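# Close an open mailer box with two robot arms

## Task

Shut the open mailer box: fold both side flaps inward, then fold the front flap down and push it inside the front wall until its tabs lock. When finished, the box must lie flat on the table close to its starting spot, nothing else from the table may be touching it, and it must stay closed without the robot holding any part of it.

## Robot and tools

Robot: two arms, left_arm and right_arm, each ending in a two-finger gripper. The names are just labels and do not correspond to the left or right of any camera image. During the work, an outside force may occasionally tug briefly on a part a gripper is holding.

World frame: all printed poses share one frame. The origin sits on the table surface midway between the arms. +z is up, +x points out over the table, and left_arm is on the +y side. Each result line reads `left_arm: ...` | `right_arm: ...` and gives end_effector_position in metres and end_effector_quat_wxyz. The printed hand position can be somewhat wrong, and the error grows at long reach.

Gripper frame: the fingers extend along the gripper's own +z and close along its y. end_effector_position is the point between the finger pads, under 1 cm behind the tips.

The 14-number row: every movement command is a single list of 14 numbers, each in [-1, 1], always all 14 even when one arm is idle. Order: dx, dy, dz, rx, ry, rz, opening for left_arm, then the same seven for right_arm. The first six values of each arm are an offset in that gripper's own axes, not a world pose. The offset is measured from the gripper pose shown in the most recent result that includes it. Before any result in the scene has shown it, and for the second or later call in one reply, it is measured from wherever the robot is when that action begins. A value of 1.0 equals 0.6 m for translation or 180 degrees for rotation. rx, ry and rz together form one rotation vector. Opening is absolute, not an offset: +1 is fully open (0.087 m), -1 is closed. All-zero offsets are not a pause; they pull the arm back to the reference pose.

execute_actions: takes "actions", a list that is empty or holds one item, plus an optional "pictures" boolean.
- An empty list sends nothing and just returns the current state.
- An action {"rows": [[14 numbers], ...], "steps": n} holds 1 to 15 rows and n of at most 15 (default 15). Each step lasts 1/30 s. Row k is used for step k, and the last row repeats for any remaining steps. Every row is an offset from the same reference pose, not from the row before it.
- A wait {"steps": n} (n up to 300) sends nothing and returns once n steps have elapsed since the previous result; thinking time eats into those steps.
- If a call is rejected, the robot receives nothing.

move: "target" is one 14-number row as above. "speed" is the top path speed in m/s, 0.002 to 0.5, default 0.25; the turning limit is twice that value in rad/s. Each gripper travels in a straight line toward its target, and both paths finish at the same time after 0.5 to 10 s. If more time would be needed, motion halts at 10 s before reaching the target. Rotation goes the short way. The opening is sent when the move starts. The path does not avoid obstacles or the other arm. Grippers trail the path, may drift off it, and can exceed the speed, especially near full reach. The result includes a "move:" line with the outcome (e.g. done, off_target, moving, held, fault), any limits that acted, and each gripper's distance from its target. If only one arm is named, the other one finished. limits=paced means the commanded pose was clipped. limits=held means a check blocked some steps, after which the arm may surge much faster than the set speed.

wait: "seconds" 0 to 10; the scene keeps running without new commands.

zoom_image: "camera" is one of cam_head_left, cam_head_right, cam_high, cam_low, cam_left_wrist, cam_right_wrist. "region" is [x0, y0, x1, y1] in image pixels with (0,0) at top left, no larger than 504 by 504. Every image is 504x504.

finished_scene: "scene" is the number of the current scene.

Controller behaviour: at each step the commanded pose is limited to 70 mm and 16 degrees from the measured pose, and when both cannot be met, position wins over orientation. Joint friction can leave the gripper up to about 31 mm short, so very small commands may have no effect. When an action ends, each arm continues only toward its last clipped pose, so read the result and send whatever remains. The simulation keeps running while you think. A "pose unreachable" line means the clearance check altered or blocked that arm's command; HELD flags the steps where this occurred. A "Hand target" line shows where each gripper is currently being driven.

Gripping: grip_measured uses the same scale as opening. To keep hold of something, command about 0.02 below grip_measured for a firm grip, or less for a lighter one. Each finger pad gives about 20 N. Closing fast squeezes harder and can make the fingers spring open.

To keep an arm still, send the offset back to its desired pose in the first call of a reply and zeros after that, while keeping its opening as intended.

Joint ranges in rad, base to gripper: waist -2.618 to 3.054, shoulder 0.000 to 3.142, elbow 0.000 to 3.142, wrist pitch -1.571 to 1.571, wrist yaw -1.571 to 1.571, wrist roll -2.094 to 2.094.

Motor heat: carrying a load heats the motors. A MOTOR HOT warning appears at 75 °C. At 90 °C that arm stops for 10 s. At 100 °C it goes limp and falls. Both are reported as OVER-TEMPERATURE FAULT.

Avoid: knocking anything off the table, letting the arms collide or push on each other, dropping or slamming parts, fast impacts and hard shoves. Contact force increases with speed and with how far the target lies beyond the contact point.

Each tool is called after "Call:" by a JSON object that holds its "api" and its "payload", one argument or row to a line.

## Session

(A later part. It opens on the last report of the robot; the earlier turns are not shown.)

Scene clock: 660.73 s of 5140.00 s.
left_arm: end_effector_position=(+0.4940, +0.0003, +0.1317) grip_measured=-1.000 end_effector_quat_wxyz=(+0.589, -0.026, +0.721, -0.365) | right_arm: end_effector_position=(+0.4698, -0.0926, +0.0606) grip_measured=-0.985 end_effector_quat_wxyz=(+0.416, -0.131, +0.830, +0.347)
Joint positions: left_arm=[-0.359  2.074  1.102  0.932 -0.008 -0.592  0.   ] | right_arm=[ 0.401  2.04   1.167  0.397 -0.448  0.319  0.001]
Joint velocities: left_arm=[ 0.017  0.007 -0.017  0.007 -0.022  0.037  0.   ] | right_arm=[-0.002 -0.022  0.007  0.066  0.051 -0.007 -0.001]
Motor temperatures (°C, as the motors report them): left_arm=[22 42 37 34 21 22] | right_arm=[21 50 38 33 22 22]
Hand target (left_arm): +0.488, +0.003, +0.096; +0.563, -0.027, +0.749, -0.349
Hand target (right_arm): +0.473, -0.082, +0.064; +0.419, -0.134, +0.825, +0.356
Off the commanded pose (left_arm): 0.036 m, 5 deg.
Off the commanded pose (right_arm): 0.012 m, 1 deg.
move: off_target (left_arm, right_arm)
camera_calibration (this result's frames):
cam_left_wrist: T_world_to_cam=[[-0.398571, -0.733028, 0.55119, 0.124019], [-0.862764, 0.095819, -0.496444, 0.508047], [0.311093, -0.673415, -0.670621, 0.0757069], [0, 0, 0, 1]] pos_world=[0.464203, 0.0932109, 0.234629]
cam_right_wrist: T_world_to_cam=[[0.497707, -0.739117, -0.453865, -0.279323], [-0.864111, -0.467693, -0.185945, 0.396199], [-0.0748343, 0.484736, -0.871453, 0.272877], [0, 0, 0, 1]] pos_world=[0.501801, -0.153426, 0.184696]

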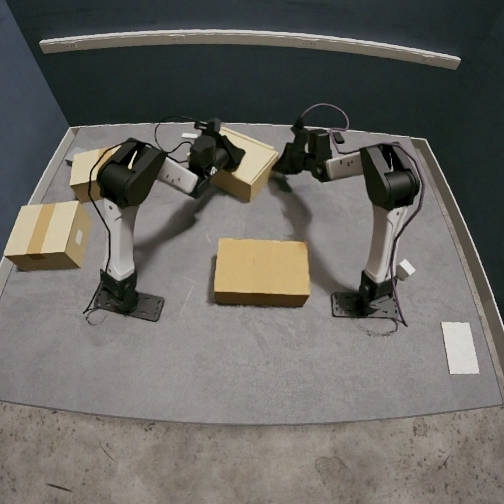

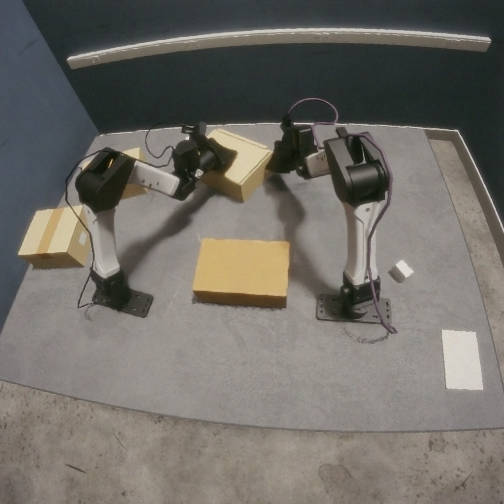

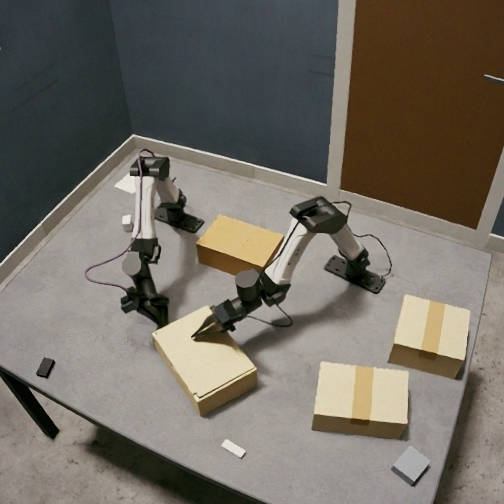

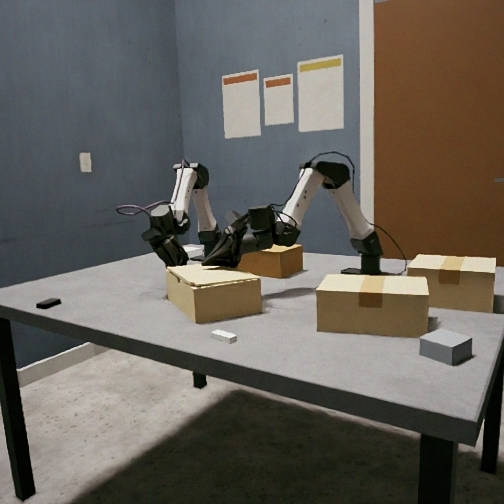

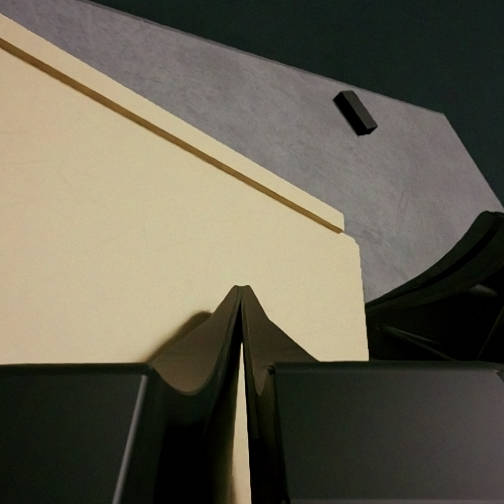

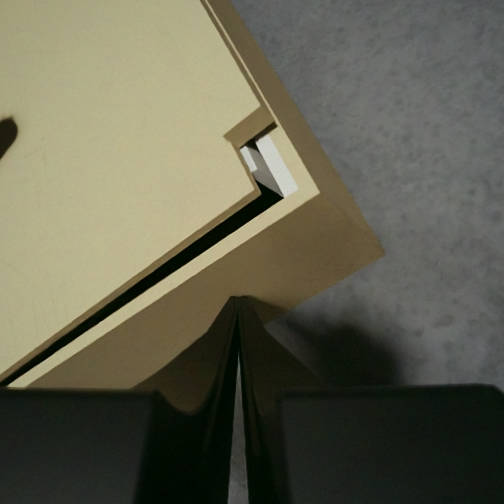

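Call:
{"api": "move", "payload": {
  "target": [-0.18,0.125,-0.083,0,0.2,0,-1, -0.1,-0.1,-0.2,0,0,0,-1],
  "speed": 0.08
}}

Scene clock: 667.83 s of 5140.00 s.
left_arm: end_effector_position=(+0.5122, +0.1291, +0.1898) grip_measured=-1.000 end_effector_quat_wxyz=(+0.354, +0.096, +0.859, -0.357) | right_arm: end_effector_position=(+0.4599, -0.2194, +0.1105) grip_measured=-0.985 end_effector_quat_wxyz=(+0.401, -0.122, +0.838, +0.350)
Joint positions: left_arm=[ 0.034  2.046  1.815 -0.438  0.648 -0.234  0.   ] | right_arm=[ 0.086  1.832  1.151  0.067 -0.72   0.138  0.001]
Joint velocities: left_arm=[-0.002  0.012  0.012 -0.037  0.051 -0.125  0.   ] | right_arm=[ 0.007 -0.002 -0.017 -0.037 -0.007 -0.095  0.   ]
Motor temperatures (°C, as the motors report them): left_arm=[22 43 37 34 21 22] | right_arm=[21 50 38 33 22 22]
Hand target (left_arm): +0.512, +0.132, +0.180; +0.339, +0.091, +0.866, -0.357
Hand target (right_arm): +0.464, -0.222, +0.128; +0.417, -0.130, +0.830, +0.348
Off the commanded pose (left_arm): 0.009 m, 2 deg.
Off the commanded pose (right_arm): 0.020 m, 2 deg.
move: off_target (right_arm)
camera_calibration (this result's frames):
cam_left_wrist: T_world_to_cam=[[-0.425388, -0.724157, 0.542809, 0.207807], [-0.876307, 0.479443, -0.0471217, 0.412417], [-0.226123, -0.495713, -0.838533, 0.479848], [0, 0, 0, 1]] pos_world=[0.558307, 0.190621, 0.309002]
cam_right_wrist: T_world_to_cam=[[0.476584, -0.739709, -0.475077, -0.33356], [-0.872771, -0.462977, -0.154671, 0.339205], [-0.105539, 0.488347, -0.866244, 0.391424], [0, 0, 0, 1]] pos_world=[0.496328, -0.280844, 0.233067]

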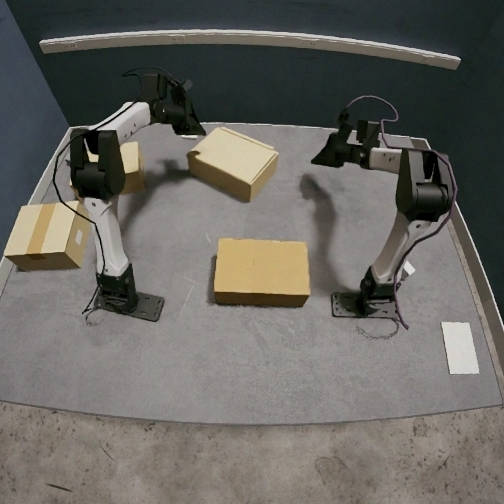

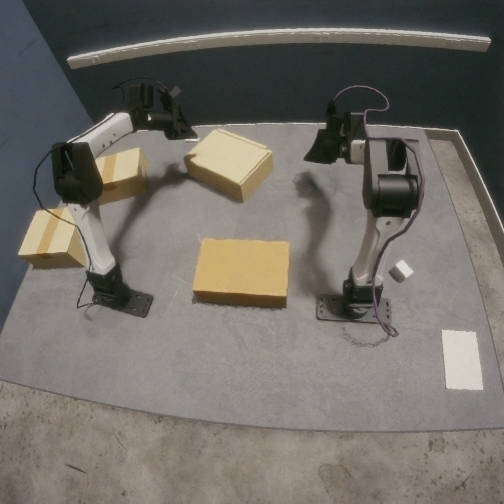

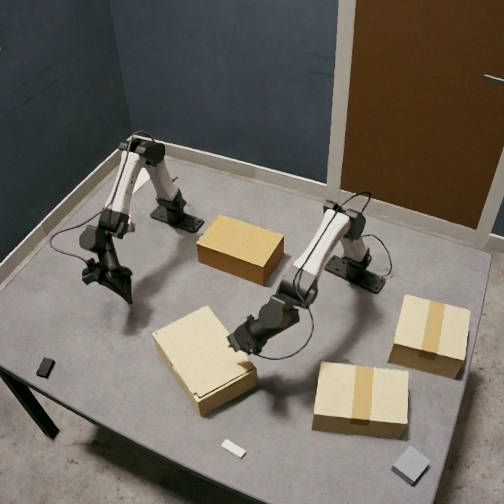

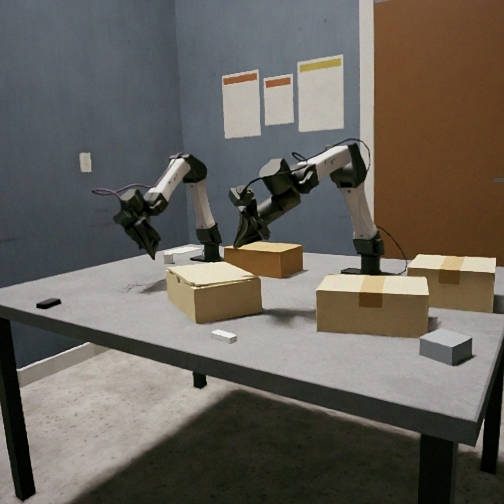

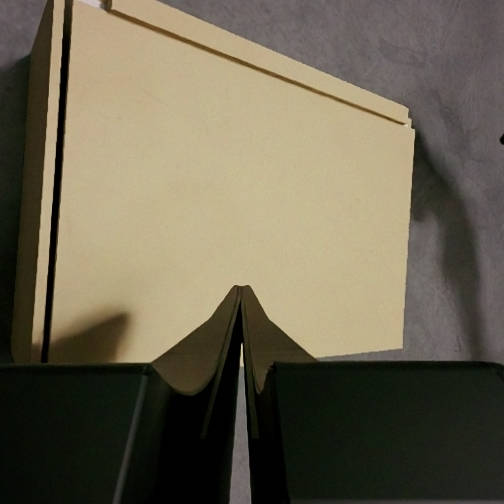

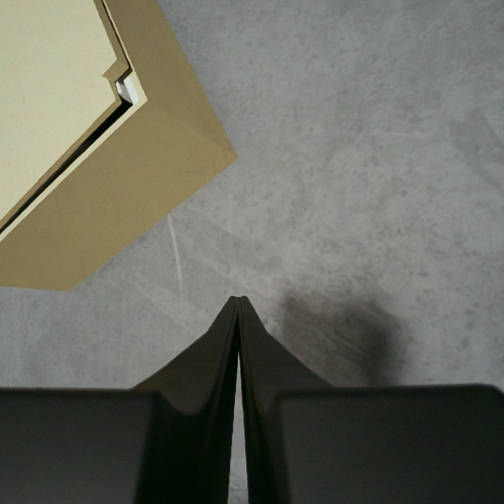

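Call:
{"api": "move", "payload": {
  "target": [0.12,0.084,0.097,0,0,0,-1, 0,0,0,0,0,0,-1],
  "speed": 0.05
}}

Call:
{"api": "execute_actions", "payload": {
  "actions": [
    {"rows":[[0.1,0,-0.02,0,0,0,-1,0,0,0,0,0,0,-1]],"steps":15}
  ],
  "pictures": false
}}

Call:
{"api": "execute_actions", "payload": {
  "actions": [
    {"rows":[[0.1,0,-0.025,0,0,0,-1,0,0,0,0,0,0,-1]],"steps":15}
  ],
  "pictures": false
}}

Call:
{"api": "execute_actions", "payload": {
  "actions": [
    {"rows":[[0.1,0,-0.03,0,0,0,-1,0,0,0,0,0,0,-1]],"steps":15}
  ]
}}

Scene clock: 674.20 s of 5140.00 s.
left_arm: end_effector_position=(+0.5207, +0.1222, +0.1201) grip_measured=-1.000 end_effector_quat_wxyz=(+0.390, +0.108, +0.840, -0.361) | right_arm: end_effector_position=(+0.4598, -0.2193, +0.1105) grip_measured=-0.985 end_effector_quat_wxyz=(+0.401, -0.122, +0.838, +0.350)
Joint positions: left_arm=[ 0.024  2.08   1.531 -0.027  0.645 -0.248  0.   ] | right_arm=[ 0.086  1.832  1.151  0.067 -0.72   0.138  0.001]
Joint velocities: left_arm=[-0.007  0.012  0.007  0.066 -0.007  0.007  0.   ] | right_arm=[ 0.012  0.002  0.002 -0.007 -0.037 -0.037  0.   ]
Motor temperatures (°C, as the motors report them): left_arm=[22 44 37 33 21 22] | right_arm=[21 50 38 33 22 22]
Hand target (left_arm): +0.510, +0.120, +0.086; +0.354, +0.096, +0.859, -0.357
Hand target (right_arm): +0.460, -0.219, +0.111; +0.401, -0.122, +0.838, +0.350
Off the commanded pose (left_arm): 0.036 m, 5 deg.
Off the commanded pose (right_arm): 0.000 m, 0 deg.
After step 90, 0.87 s passed at rest.
move: off_target (left_arm)
camera_calibration (this result's frames):
cam_left_wrist: T_world_to_cam=[[-0.469995, -0.713447, 0.519709, 0.268959], [-0.868556, 0.478683, -0.128345, 0.425632], [-0.157208, -0.511718, -0.844648, 0.386791], [0, 0, 0, 1]] pos_world=[0.556902, 0.186073, 0.241549]
cam_right_wrist: T_world_to_cam=[[0.476629, -0.739463, -0.475414, -0.333424], [-0.872687, -0.463218, -0.154425, 0.339018], [-0.106029, 0.488491, -0.866103, 0.391609], [0, 0, 0, 1]] pos_world=[0.496298, -0.280813, 0.233013]

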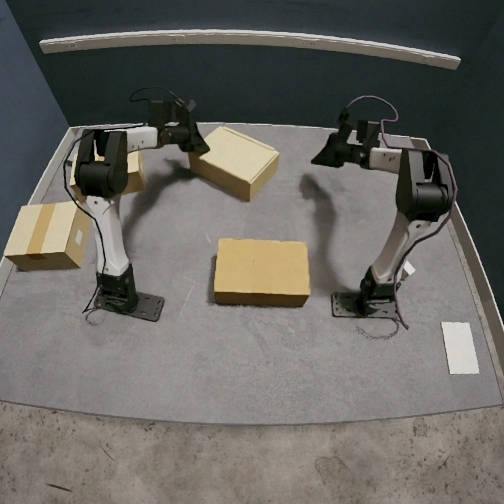

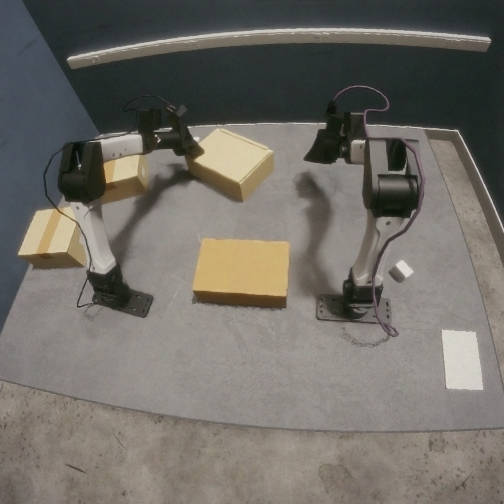

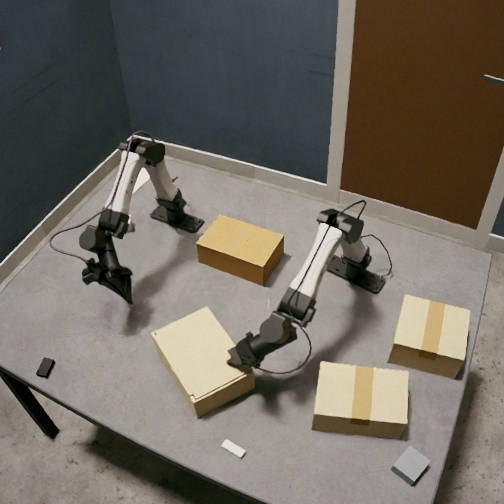

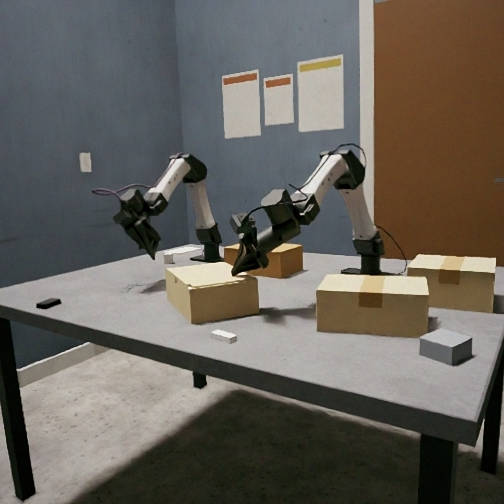

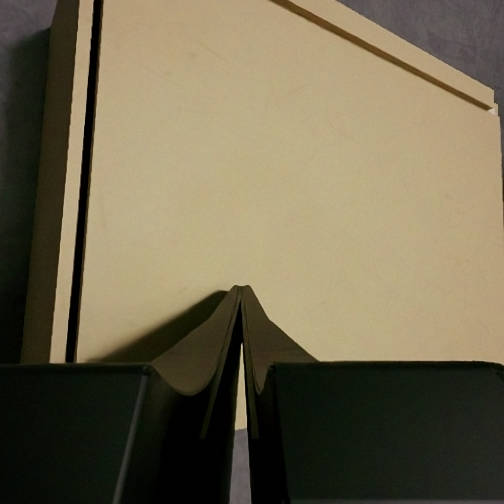

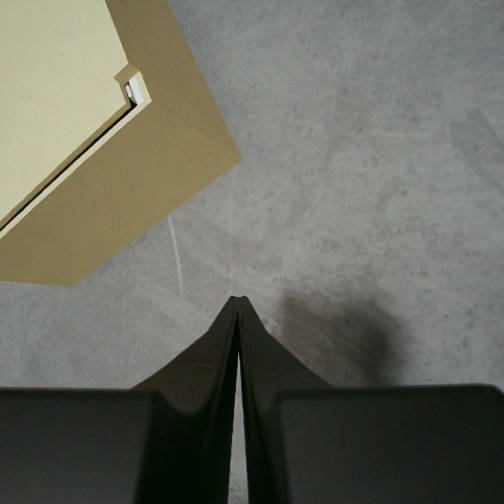

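Scene clock: 674.70 s of 5140.00 s.
left_arm: end_effector_position=(+0.4882, +0.1240, +0.1182) grip_measured=-1.000 end_effector_quat_wxyz=(+0.432, +0.123, +0.814, -0.367) | right_arm: end_effector_position=(+0.4598, -0.2193, +0.1105) grip_measured=-0.985 end_effector_quat_wxyz=(+0.401, -0.122, +0.838, +0.350)
Joint positions: left_arm=[ 0.021  1.945  1.245  0.235  0.653 -0.258  0.   ] | right_arm=[ 0.086  1.832  1.151  0.067 -0.72   0.138  0.001]
Joint velocities: left_arm=[-0.002  0.017 -0.037  0.139  0.051 -0.051  0.   ] | right_arm=[-0.012 -0.007 -0.002 -0.066 -0.051  0.022  0.001]
Motor temperatures (°C, as the motors report them): left_arm=[22 44 37 33 21 22] | right_arm=[21 50 38 33 22 22]
Hand target (left_arm): +0.472, +0.124, +0.083; +0.390, +0.108, +0.840, -0.361
Hand target (right_arm): +0.460, -0.219, +0.110; +0.401, -0.122, +0.838, +0.350
Off the commanded pose (left_arm): 0.040 m, 6 deg.
Off the commanded pose (right_arm): 0.000 m, 0 deg.
Steps of this call (steps 1 to 15: all 15 steps of this action). Readings (end_effector_position):
1: left_arm (+0.5171, +0.1229, +0.1186) | right_arm (+0.4598, -0.2193, +0.1105)
2: left_arm (+0.5079, +0.1237, +0.1178) | right_arm (+0.4598, -0.2193, +0.1105)
4: left_arm (+0.4924, +0.1249, +0.1177) | right_arm (+0.4598, -0.2193, +0.1105)
8: left_arm (+0.4873, +0.1245, +0.1177) | right_arm (+0.4598, -0.2193, +0.1105)
15: the state above

Scene clock: 675.20 s of 5140.00 s.
left_arm: end_effector_position=(+0.4606, +0.1268, +0.1171) grip_measured=-1.000 end_effector_quat_wxyz=(+0.484, +0.143, +0.780, -0.369) | right_arm: end_effector_position=(+0.4598, -0.2193, +0.1105) grip_measured=-0.985 end_effector_quat_wxyz=(+0.401, -0.122, +0.838, +0.350)
Joint positions: left_arm=[ 0.019  1.852  1.001  0.518  0.656 -0.263  0.   ] | right_arm=[ 0.086  1.832  1.151  0.067 -0.72   0.138  0.001]
Joint velocities: left_arm=[-0.007  0.017 -0.007 -0.022  0.051  0.037  0.   ] | right_arm=[-0.012 -0.012  0.002  0.007 -0.007 -0.022 -0.001]
Motor temperatures (°C, as the motors report them): left_arm=[22 44 37 33 21 22] | right_arm=[21 50 38 33 22 22]
Hand target (left_arm): +0.442, +0.127, +0.078; +0.432, +0.124, +0.814, -0.367
Hand target (right_arm): +0.460, -0.219, +0.110; +0.401, -0.122, +0.838, +0.350
Off the commanded pose (left_arm): 0.045 m, 7 deg.
Off the commanded pose (right_arm): 0.000 m, 0 deg.
Steps of this call (steps 1 to 15: all 15 steps of this action). Readings (end_effector_position):
1: left_arm (+0.4848, +0.1248, +0.1172) | right_arm (+0.4598, -0.2193, +0.1105)
2: left_arm (+0.4768, +0.1256, +0.1162) | right_arm (+0.4598, -0.2193, +0.1105)
4: left_arm (+0.4644, +0.1268, +0.1163) | right_arm (+0.4598, -0.2193, +0.1105)
8: left_arm (+0.4607, +0.1268, +0.1167) | right_arm (+0.4598, -0.2193, +0.1105)
15: the state above

Scene clock: 675.70 s of 5140.00 s.
left_arm: end_effector_position=(+0.4366, +0.1305, +0.1160) grip_measured=-1.000 end_effector_quat_wxyz=(+0.542, +0.164, +0.738, -0.366) | right_arm: end_effector_position=(+0.4598, -0.2193, +0.1105) grip_measured=-0.985 end_effector_quat_wxyz=(+0.401, -0.122, +0.838, +0.350)
Joint positions: left_arm=[ 0.019  1.808  0.79   0.836  0.655 -0.264  0.   ] | right_arm=[ 0.086  1.832  1.151  0.067 -0.72   0.138  0.001]
Joint velocities: left_arm=[-0.012 -0.012 -0.042  0.081 -0.007 -0.037  0.   ] | right_arm=[-0.007 -0.002  0.007  0.007 -0.095 -0.022  0.   ]
Motor temperatures (°C, as the motors report them): left_arm=[22 44 37 33 21 22] | right_arm=[21 50 38 33 22 22]
Hand target (left_arm): +0.417, +0.131, +0.073; +0.485, +0.143, +0.780, -0.369
Hand target (right_arm): +0.460, -0.219, +0.110; +0.401, -0.122, +0.838, +0.350
Off the commanded pose (left_arm): 0.049 m, 9 deg.
Off the commanded pose (right_arm): 0.000 m, 0 deg.
Steps of this call (steps 1 to 15: all 15 steps of this action). Readings (end_effector_position):
1: left_arm (+0.4578, +0.1276, +0.1158) | right_arm (+0.4598, -0.2193, +0.1105)
2: left_arm (+0.4513, +0.1285, +0.1148) | right_arm (+0.4598, -0.2193, +0.1105)
4: left_arm (+0.4421, +0.1297, +0.1147) | right_arm (+0.4598, -0.2193, +0.1105)
8: left_arm (+0.4379, +0.1303, +0.1158) | right_arm (+0.4598, -0.2193, +0.1105)
15: the state above
camera_calibration (this result's frames):
cam_left_wrist: T_world_to_cam=[[-0.644098, -0.676729, 0.356617, 0.327636], [-0.749392, 0.464709, -0.471655, 0.337696], [0.153459, -0.571038, -0.806453, 0.241956], [0, 0, 0, 1]] pos_world=[0.426966, 0.202956, 0.237561]
cam_right_wrist: T_world_to_cam=[[0.476629, -0.739463, -0.475414, -0.333424], [-0.872687, -0.463218, -0.154425, 0.339018], [-0.106029, 0.488491, -0.866103, 0.391609], [0, 0, 0, 1]] pos_world=[0.496298, -0.280813, 0.233013]

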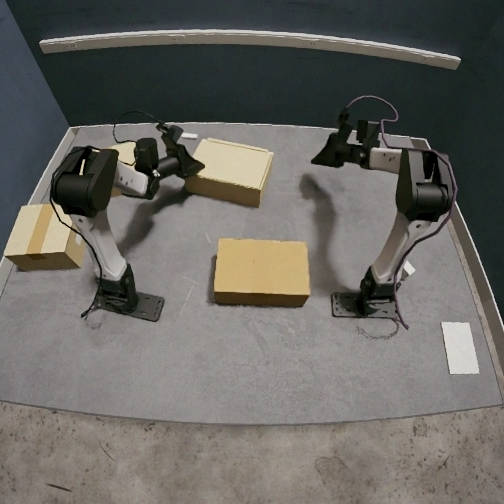

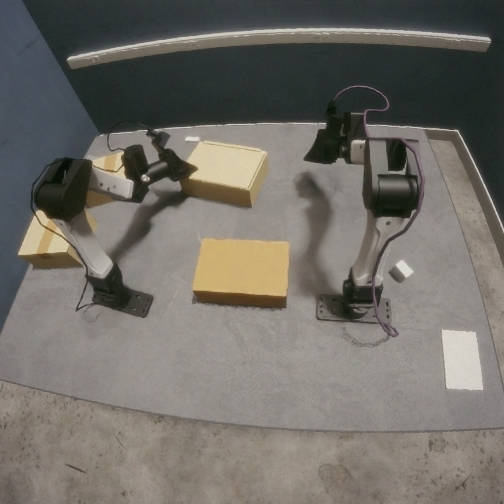

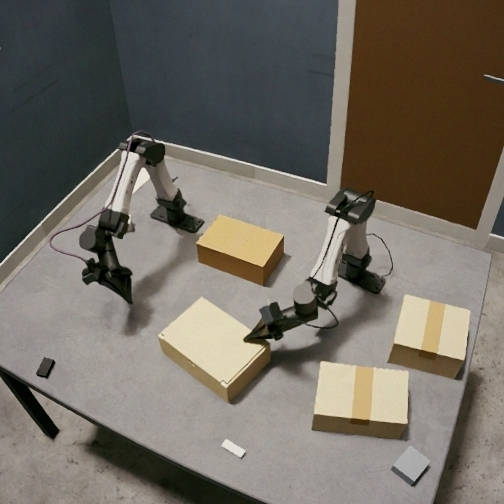

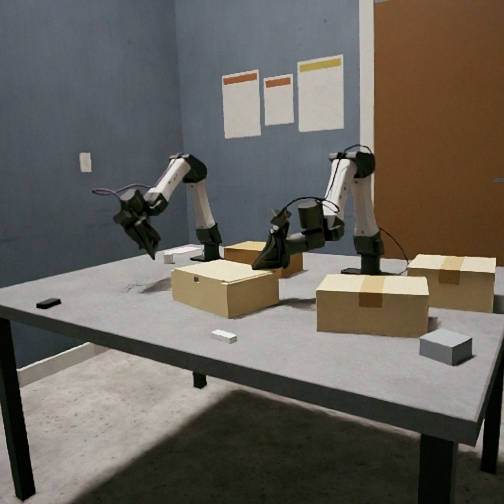

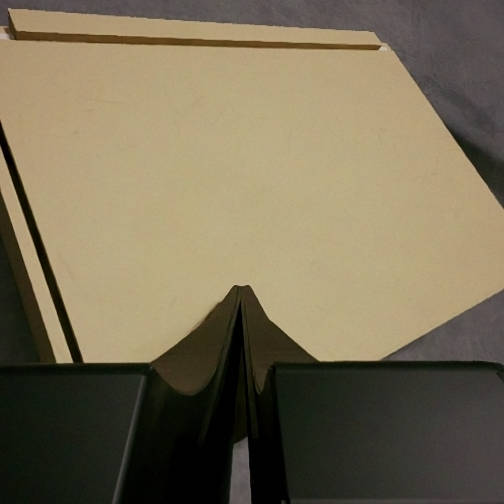

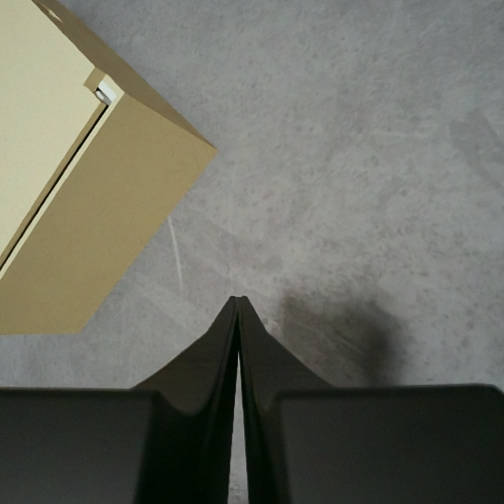

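Call:
{"api": "execute_actions", "payload": {
  "actions": []
}}

Scene clock: 685.93 s of 5140.00 s.
left_arm: end_effector_position=(+0.4365, +0.1306, +0.1160) grip_measured=-1.000 end_effector_quat_wxyz=(+0.543, +0.164, +0.738, -0.366) | right_arm: end_effector_position=(+0.4598, -0.2193, +0.1105) grip_measured=-0.985 end_effector_quat_wxyz=(+0.401, -0.122, +0.838, +0.350)
Joint positions: left_arm=[ 0.019  1.808  0.789  0.838  0.654 -0.264  0.   ] | right_arm=[ 0.086  1.832  1.151  0.067 -0.72   0.138  0.001]
Joint velocities: left_arm=[-0.017 -0.022  0.012  0.022 -0.022  0.007  0.   ] | right_arm=[ 0.002  0.007 -0.012 -0.037  0.066 -0.007  0.   ]
Motor temperatures (°C, as the motors report them): left_arm=[22 42 36 32 21 22] | right_arm=[21 50 38 33 22 22]
Hand target (left_arm): +0.417, +0.131, +0.073; +0.485, +0.143, +0.780, -0.369
Hand target (right_arm): +0.460, -0.219, +0.110; +0.401, -0.122, +0.838, +0.350
Off the commanded pose (left_arm): 0.049 m, 9 deg.
Off the commanded pose (right_arm): 0.000 m, 0 deg.
Steps of this call (steps 1 to 90: nothing new was sent; then 7.23 s passed at rest). Readings (end_effector_position):
1: left_arm (+0.4364, +0.1305, +0.1158) | right_arm (+0.4598, -0.2193, +0.1105)
2: left_arm (+0.4365, +0.1305, +0.1160) | right_arm (+0.4598, -0.2193, +0.1105)
4: left_arm (+0.4364, +0.1305, +0.1159) | right_arm (+0.4598, -0.2193, +0.1105)
8: left_arm (+0.4365, +0.1306, +0.1160) | right_arm (+0.4598, -0.2193, +0.1105)
90: the state above
camera_calibration (this result's frames):
cam_left_wrist: T_world_to_cam=[[-0.644251, -0.676934, 0.35595, 0.327803], [-0.749027, 0.46438, -0.472557, 0.337614], [0.154594, -0.571062, -0.806219, 0.241489], [0, 0, 0, 1]] pos_world=[0.426736, 0.203026, 0.237554]
cam_right_wrist: T_world_to_cam=[[0.476629, -0.739463, -0.475414, -0.333424], [-0.872687, -0.463218, -0.154425, 0.339018], [-0.106029, 0.488491, -0.866103, 0.391609], [0, 0, 0, 1]] pos_world=[0.496298, -0.280813, 0.233013]

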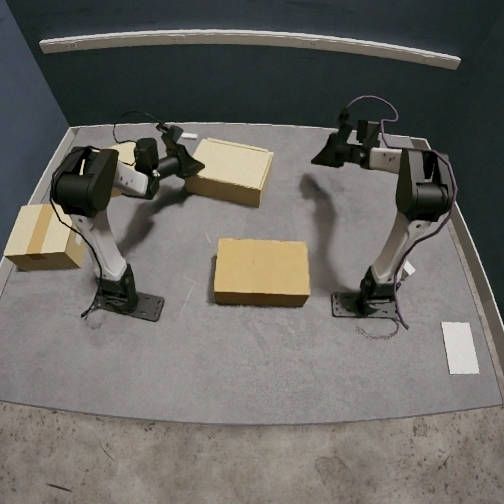

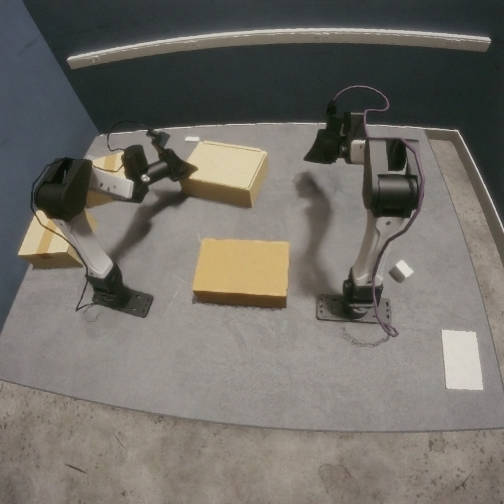

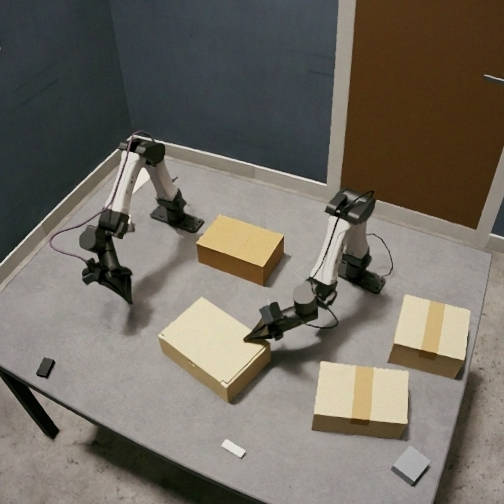

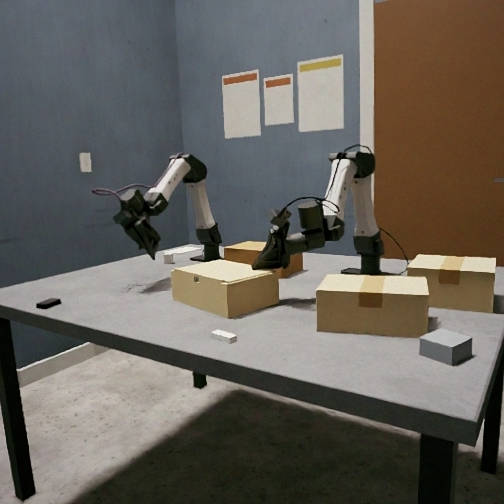

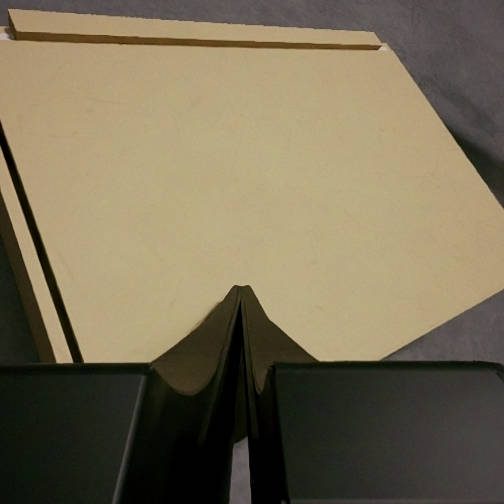

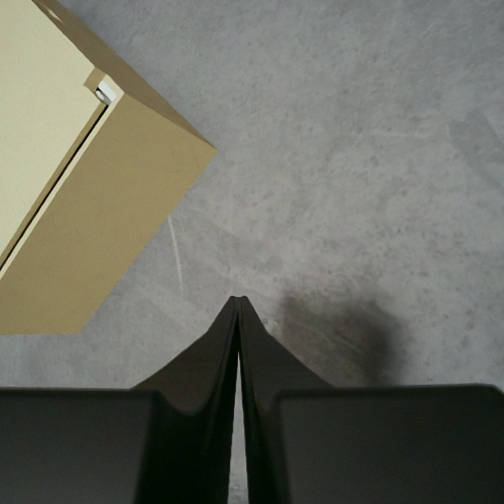

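Call:
{"api": "move", "payload": {
  "target": [-0.092,0.017,0.083,0,0.2,0,-1,0,0,0,0,0,0,-1],
  "speed": 0.15
}}

Scene clock: 690.50 s of 5140.00 s.
left_arm: end_effector_position=(+0.4999, +0.1141, +0.1651) grip_measured=-1.000 end_effector_quat_wxyz=(+0.305, +0.267, +0.861, -0.305) | right_arm: end_effector_position=(+0.4598, -0.2193, +0.1105) grip_measured=-0.985 end_effector_quat_wxyz=(+0.401, -0.122, +0.838, +0.350)
Joint positions: left_arm=[-0.022  2.205  2.108 -0.814  0.654  0.18   0.   ] | right_arm=[ 0.086  1.832  1.151  0.067 -0.72   0.138  0.001]
Joint velocities: left_arm=[ 0.002 -0.002 -0.017 -0.007  0.007 -0.022  0.   ] | right_arm=[-0.022 -0.007  0.012 -0.037 -0.037 -0.095 -0.   ]
Motor temperatures (°C, as the motors report them): left_arm=[22 42 36 32 21 22] | right_arm=[21 50 38 33 22 22]
Hand target (left_arm): +0.497, +0.111, +0.155; +0.289, +0.268, +0.867, -0.304
Hand target (right_arm): +0.460, -0.219, +0.110; +0.401, -0.122, +0.838, +0.350
Off the commanded pose (left_arm): 0.010 m, 2 deg.
Off the commanded pose (right_arm): 0.000 m, 0 deg.
move: done
camera_calibration (this result's frames):
cam_left_wrist: T_world_to_cam=[[-0.65351, -0.665588, 0.360441, 0.342598], [-0.699371, 0.713093, 0.0487728, 0.276667], [-0.28949, -0.220209, -0.931506, 0.464499], [0, 0, 0, 1]] pos_world=[0.551852, 0.133027, 0.295703]
cam_right_wrist: T_world_to_cam=[[0.476629, -0.739463, -0.475414, -0.333424], [-0.872687, -0.463218, -0.154425, 0.339018], [-0.106029, 0.488491, -0.866103, 0.391609], [0, 0, 0, 1]] pos_world=[0.496298, -0.280813, 0.233013]

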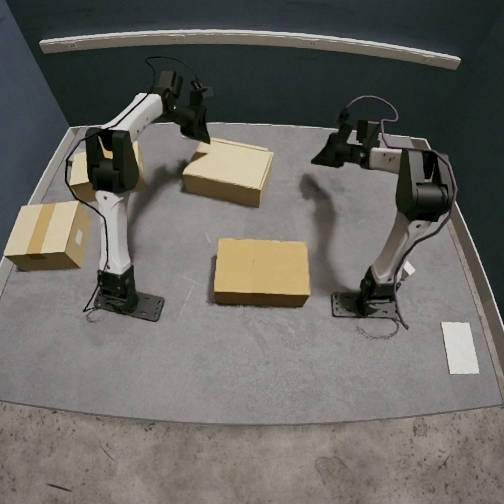

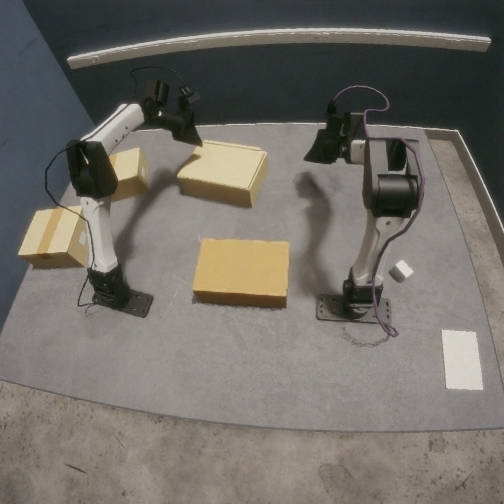

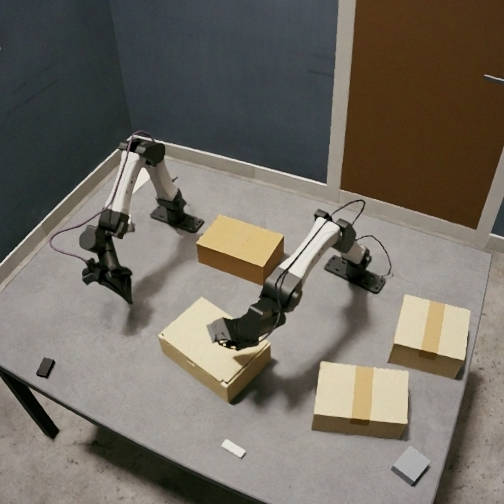

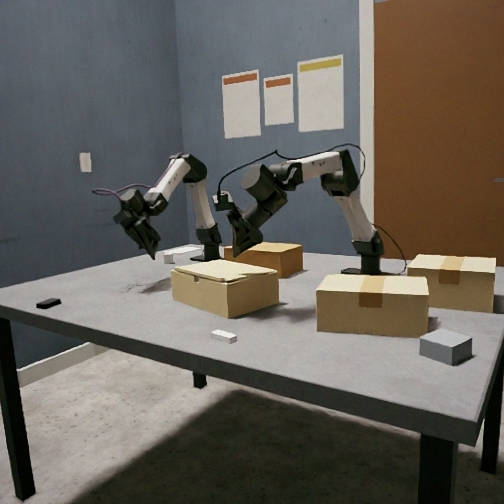

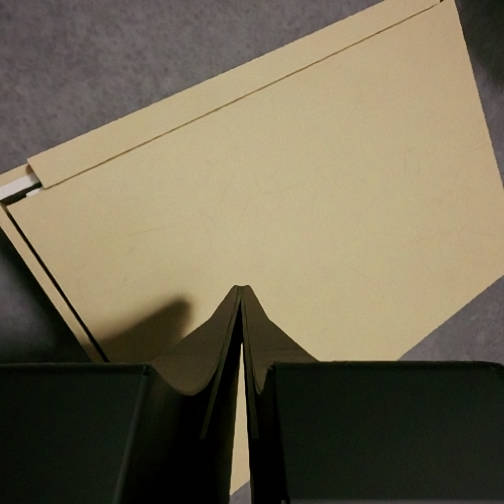

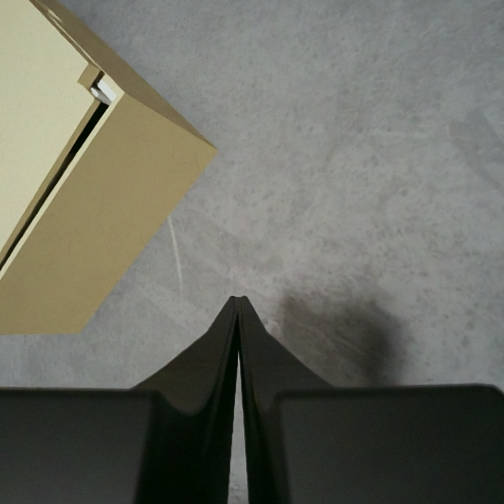

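Call:
{"api": "move", "payload": {
  "target": [0.075,0.039,0.068,0,0,0,-1,0,0,0,0,0,0,-1],
  "speed": 0.06
}}

Call:
{"api": "execute_actions", "payload": {
  "actions": [
    {"rows":[[0.09,-0.027,0.009,0,0,0,-1,0,0,0,0,0,0,-1]],"steps":15}
  ],
  "pictures": false
}}

Call:
{"api": "execute_actions", "payload": {
  "actions": [
    {"rows":[[0.09,-0.027,0.009,0,0,0,-1,0,0,0,0,0,0,-1]],"steps":15}
  ]
}}

Scene clock: 696.00 s of 5140.00 s.
left_arm: end_effector_position=(+0.5038, +0.1110, +0.1201) grip_measured=-1.000 end_effector_quat_wxyz=(+0.324, +0.275, +0.851, -0.310) | right_arm: end_effector_position=(+0.4598, -0.2193, +0.1105) grip_measured=-0.985 end_effector_quat_wxyz=(+0.401, -0.122, +0.838, +0.350)
Joint positions: left_arm=[-0.022  2.182  1.87  -0.556  0.671  0.181  0.   ] | right_arm=[ 0.086  1.832  1.151  0.067 -0.72   0.138  0.001]
Joint velocities: left_arm=[-0.007 -0.037  0.002 -0.007 -0.095  0.051  0.   ] | right_arm=[-0.017  0.017  0.002 -0.051 -0.022  0.022 -0.   ]
Motor temperatures (°C, as the motors report them): left_arm=[22 43 37 32 21 22] | right_arm=[21 50 38 33 22 22]
Hand target (left_arm): +0.499, +0.114, +0.100; +0.305, +0.267, +0.862, -0.305
Hand target (right_arm): +0.460, -0.219, +0.110; +0.401, -0.122, +0.838, +0.350
Off the commanded pose (left_arm): 0.021 m, 3 deg.
Off the commanded pose (right_arm): 0.000 m, 0 deg.
After step 90, 1.03 s passed at rest.
move: off_target (left_arm)
camera_calibration (this result's frames):
cam_left_wrist: T_world_to_cam=[[-0.674807, -0.651236, 0.347172, 0.370004], [-0.69273, 0.721169, 0.00631383, 0.284636], [-0.254481, -0.236236, -0.93778, 0.407919], [0, 0, 0, 1]] pos_world=[0.550665, 0.132054, 0.252287]
cam_right_wrist: T_world_to_cam=[[0.476629, -0.739463, -0.475414, -0.333424], [-0.872687, -0.463218, -0.154425, 0.339018], [-0.106029, 0.488491, -0.866103, 0.391609], [0, 0, 0, 1]] pos_world=[0.496298, -0.280813, 0.233013]

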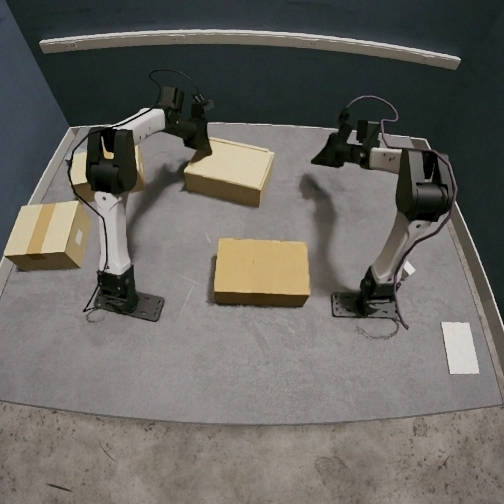

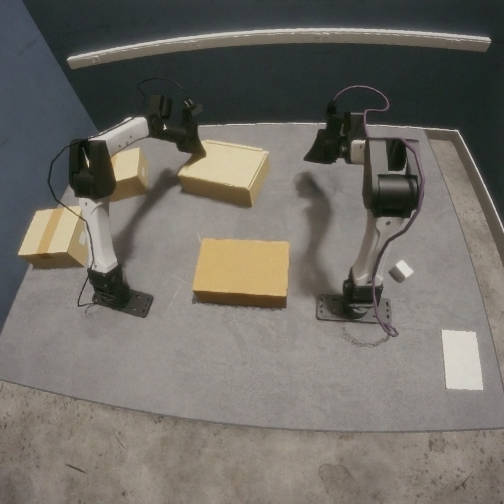

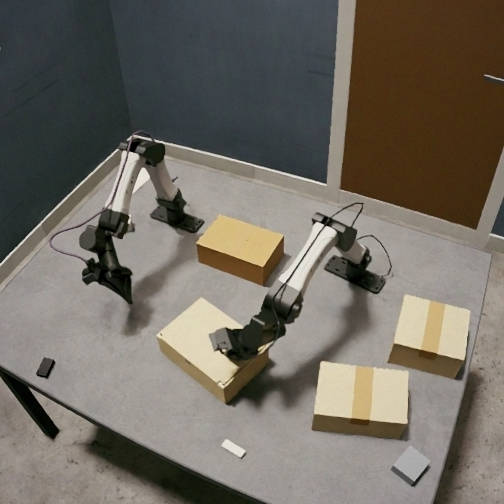

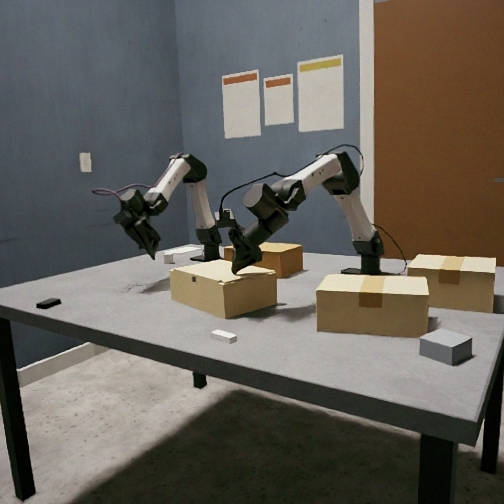

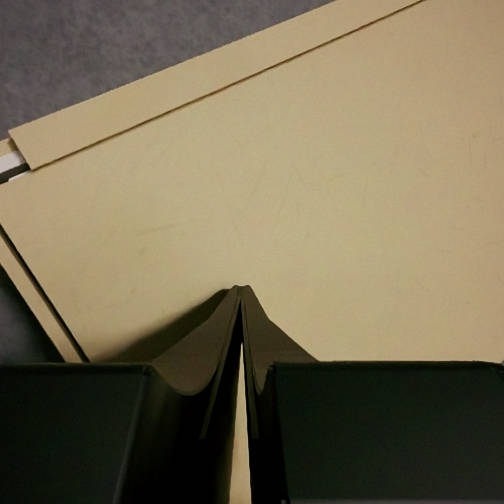

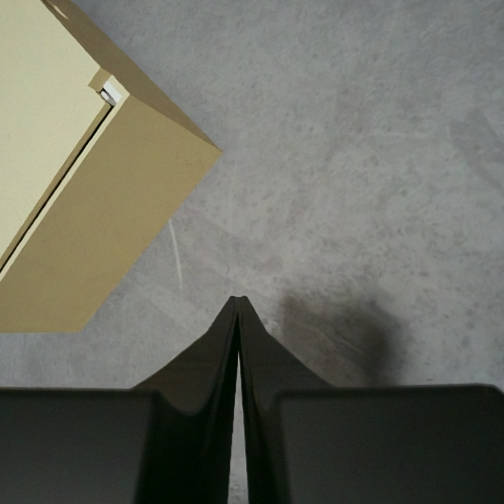

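Scene clock: 696.50 s of 5140.00 s.
left_arm: end_effector_position=(+0.4730, +0.1100, +0.1185) grip_measured=-1.000 end_effector_quat_wxyz=(+0.362, +0.285, +0.829, -0.316) | right_arm: end_effector_position=(+0.4598, -0.2193, +0.1105) grip_measured=-0.985 end_effector_quat_wxyz=(+0.401, -0.122, +0.838, +0.350)
Joint positions: left_arm=[-0.03   2.006  1.542 -0.305  0.686  0.164  0.   ] | right_arm=[ 0.086  1.832  1.151  0.067 -0.72   0.138  0.001]
Joint velocities: left_arm=[ 0.002 -0.017 -0.017  0.007  0.066 -0.037  0.   ] | right_arm=[-0.012 -0.017  0.002 -0.037 -0.051 -0.022  0.   ]
Motor temperatures (°C, as the motors report them): left_arm=[22 43 37 32 21 22] | right_arm=[21 50 38 33 22 22]
Hand target (left_arm): +0.460, +0.111, +0.086; +0.323, +0.276, +0.850, -0.310
Hand target (right_arm): +0.460, -0.219, +0.110; +0.401, -0.122, +0.838, +0.350
Off the commanded pose (left_arm): 0.037 m, 5 deg.
Off the commanded pose (right_arm): 0.000 m, 0 deg.
Steps of this call (steps 1 to 15: all 15 steps of this action). Readings (end_effector_position):
1: left_arm (+0.5011, +0.1109, +0.1181) | right_arm (+0.4598, -0.2193, +0.1105)
2: left_arm (+0.4936, +0.1115, +0.1184) | right_arm (+0.4598, -0.2193, +0.1105)
4: left_arm (+0.4770, +0.1131, +0.1179) | right_arm (+0.4598, -0.2193, +0.1105)
8: left_arm (+0.4706, +0.1116, +0.1178) | right_arm (+0.4598, -0.2193, +0.1105)
15: the state above

Scene clock: 697.00 s of 5140.00 s.
left_arm: end_effector_position=(+0.4500, +0.1078, +0.1177) grip_measured=-1.000 end_effector_quat_wxyz=(+0.411, +0.298, +0.801, -0.318) | right_arm: end_effector_position=(+0.4598, -0.2193, +0.1105) grip_measured=-0.985 end_effector_quat_wxyz=(+0.401, -0.122, +0.838, +0.350)
Joint positions: left_arm=[-0.04   1.876  1.284 -0.052  0.696  0.146  0.   ] | right_arm=[ 0.086  1.832  1.151  0.067 -0.72   0.138  0.001]
Joint velocities: left_arm=[-0.007  0.027 -0.012  0.051  0.007 -0.022  0.   ] | right_arm=[ 0.012 -0.002 -0.012 -0.066 -0.037 -0.051 -0.   ]
Motor temperatures (°C, as the motors report them): left_arm=[22 43 37 32 21 22] | right_arm=[21 50 38 33 22 22]
Hand target (left_arm): +0.432, +0.109, +0.081; +0.362, +0.286, +0.829, -0.316
Hand target (right_arm): +0.460, -0.219, +0.110; +0.401, -0.122, +0.838, +0.350
Off the commanded pose (left_arm): 0.043 m, 7 deg.
Off the commanded pose (right_arm): 0.000 m, 0 deg.
Steps of this call (steps 1 to 15: all 15 steps of this action). Readings (end_effector_position):
1: left_arm (+0.4710, +0.1099, +0.1173) | right_arm (+0.4598, -0.2193, +0.1105)
2: left_arm (+0.4647, +0.1103, +0.1172) | right_arm (+0.4598, -0.2193, +0.1105)
4: left_arm (+0.4522, +0.1105, +0.1171) | right_arm (+0.4598, -0.2193, +0.1105)
8: left_arm (+0.4487, +0.1088, +0.1173) | right_arm (+0.4598, -0.2193, +0.1105)
15: the state above
camera_calibration (this result's frames):
cam_left_wrist: T_world_to_cam=[[-0.74388, -0.615817, 0.25964, 0.370094], [-0.663693, 0.726314, -0.178831, 0.257887], [-0.0784528, -0.30535, -0.949003, 0.320879], [0, 0, 0, 1]] pos_world=[0.471637, 0.138584, 0.254542]
cam_right_wrist: T_world_to_cam=[[0.476629, -0.739463, -0.475414, -0.333424], [-0.872687, -0.463218, -0.154425, 0.339018], [-0.106029, 0.488491, -0.866103, 0.391609], [0, 0, 0, 1]] pos_world=[0.496298, -0.280813, 0.233013]

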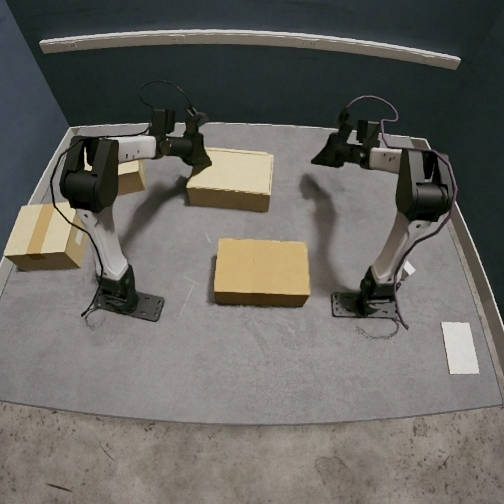

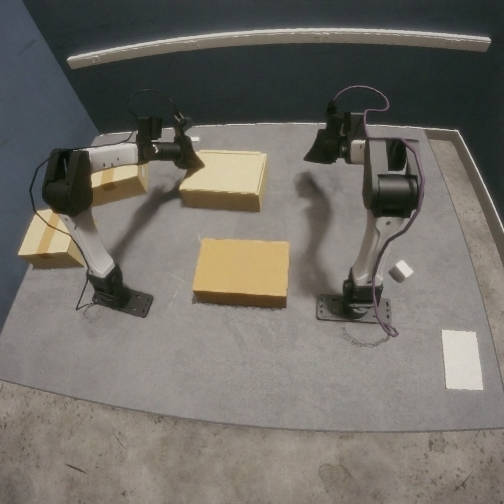

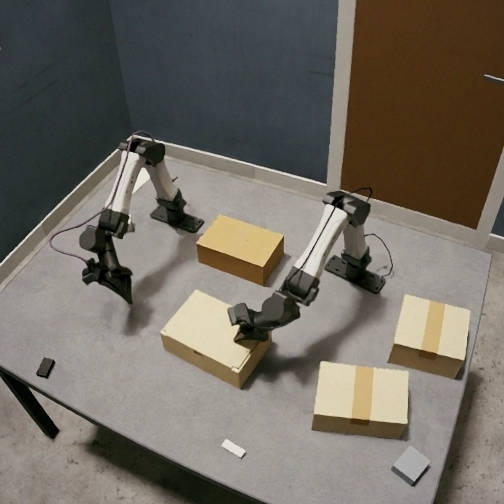

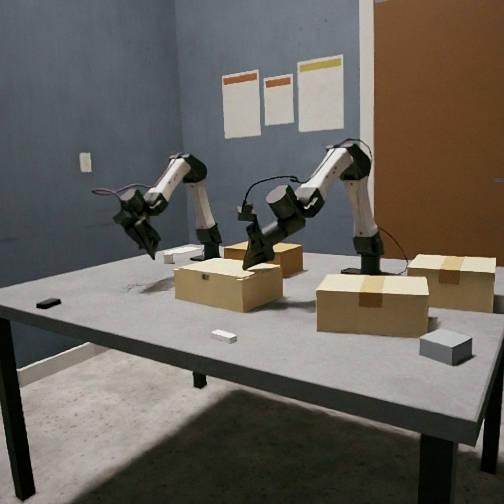

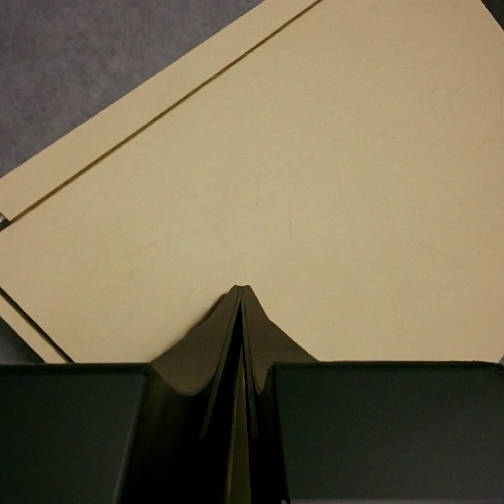

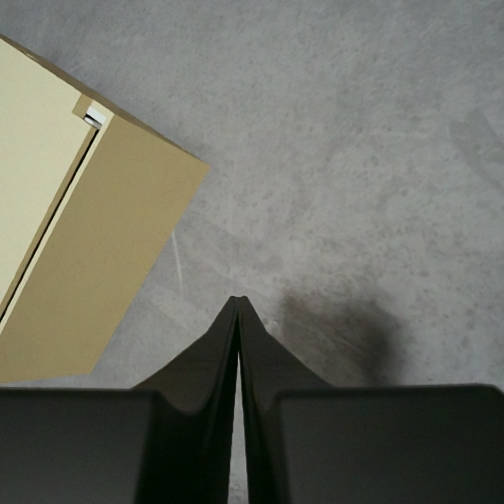

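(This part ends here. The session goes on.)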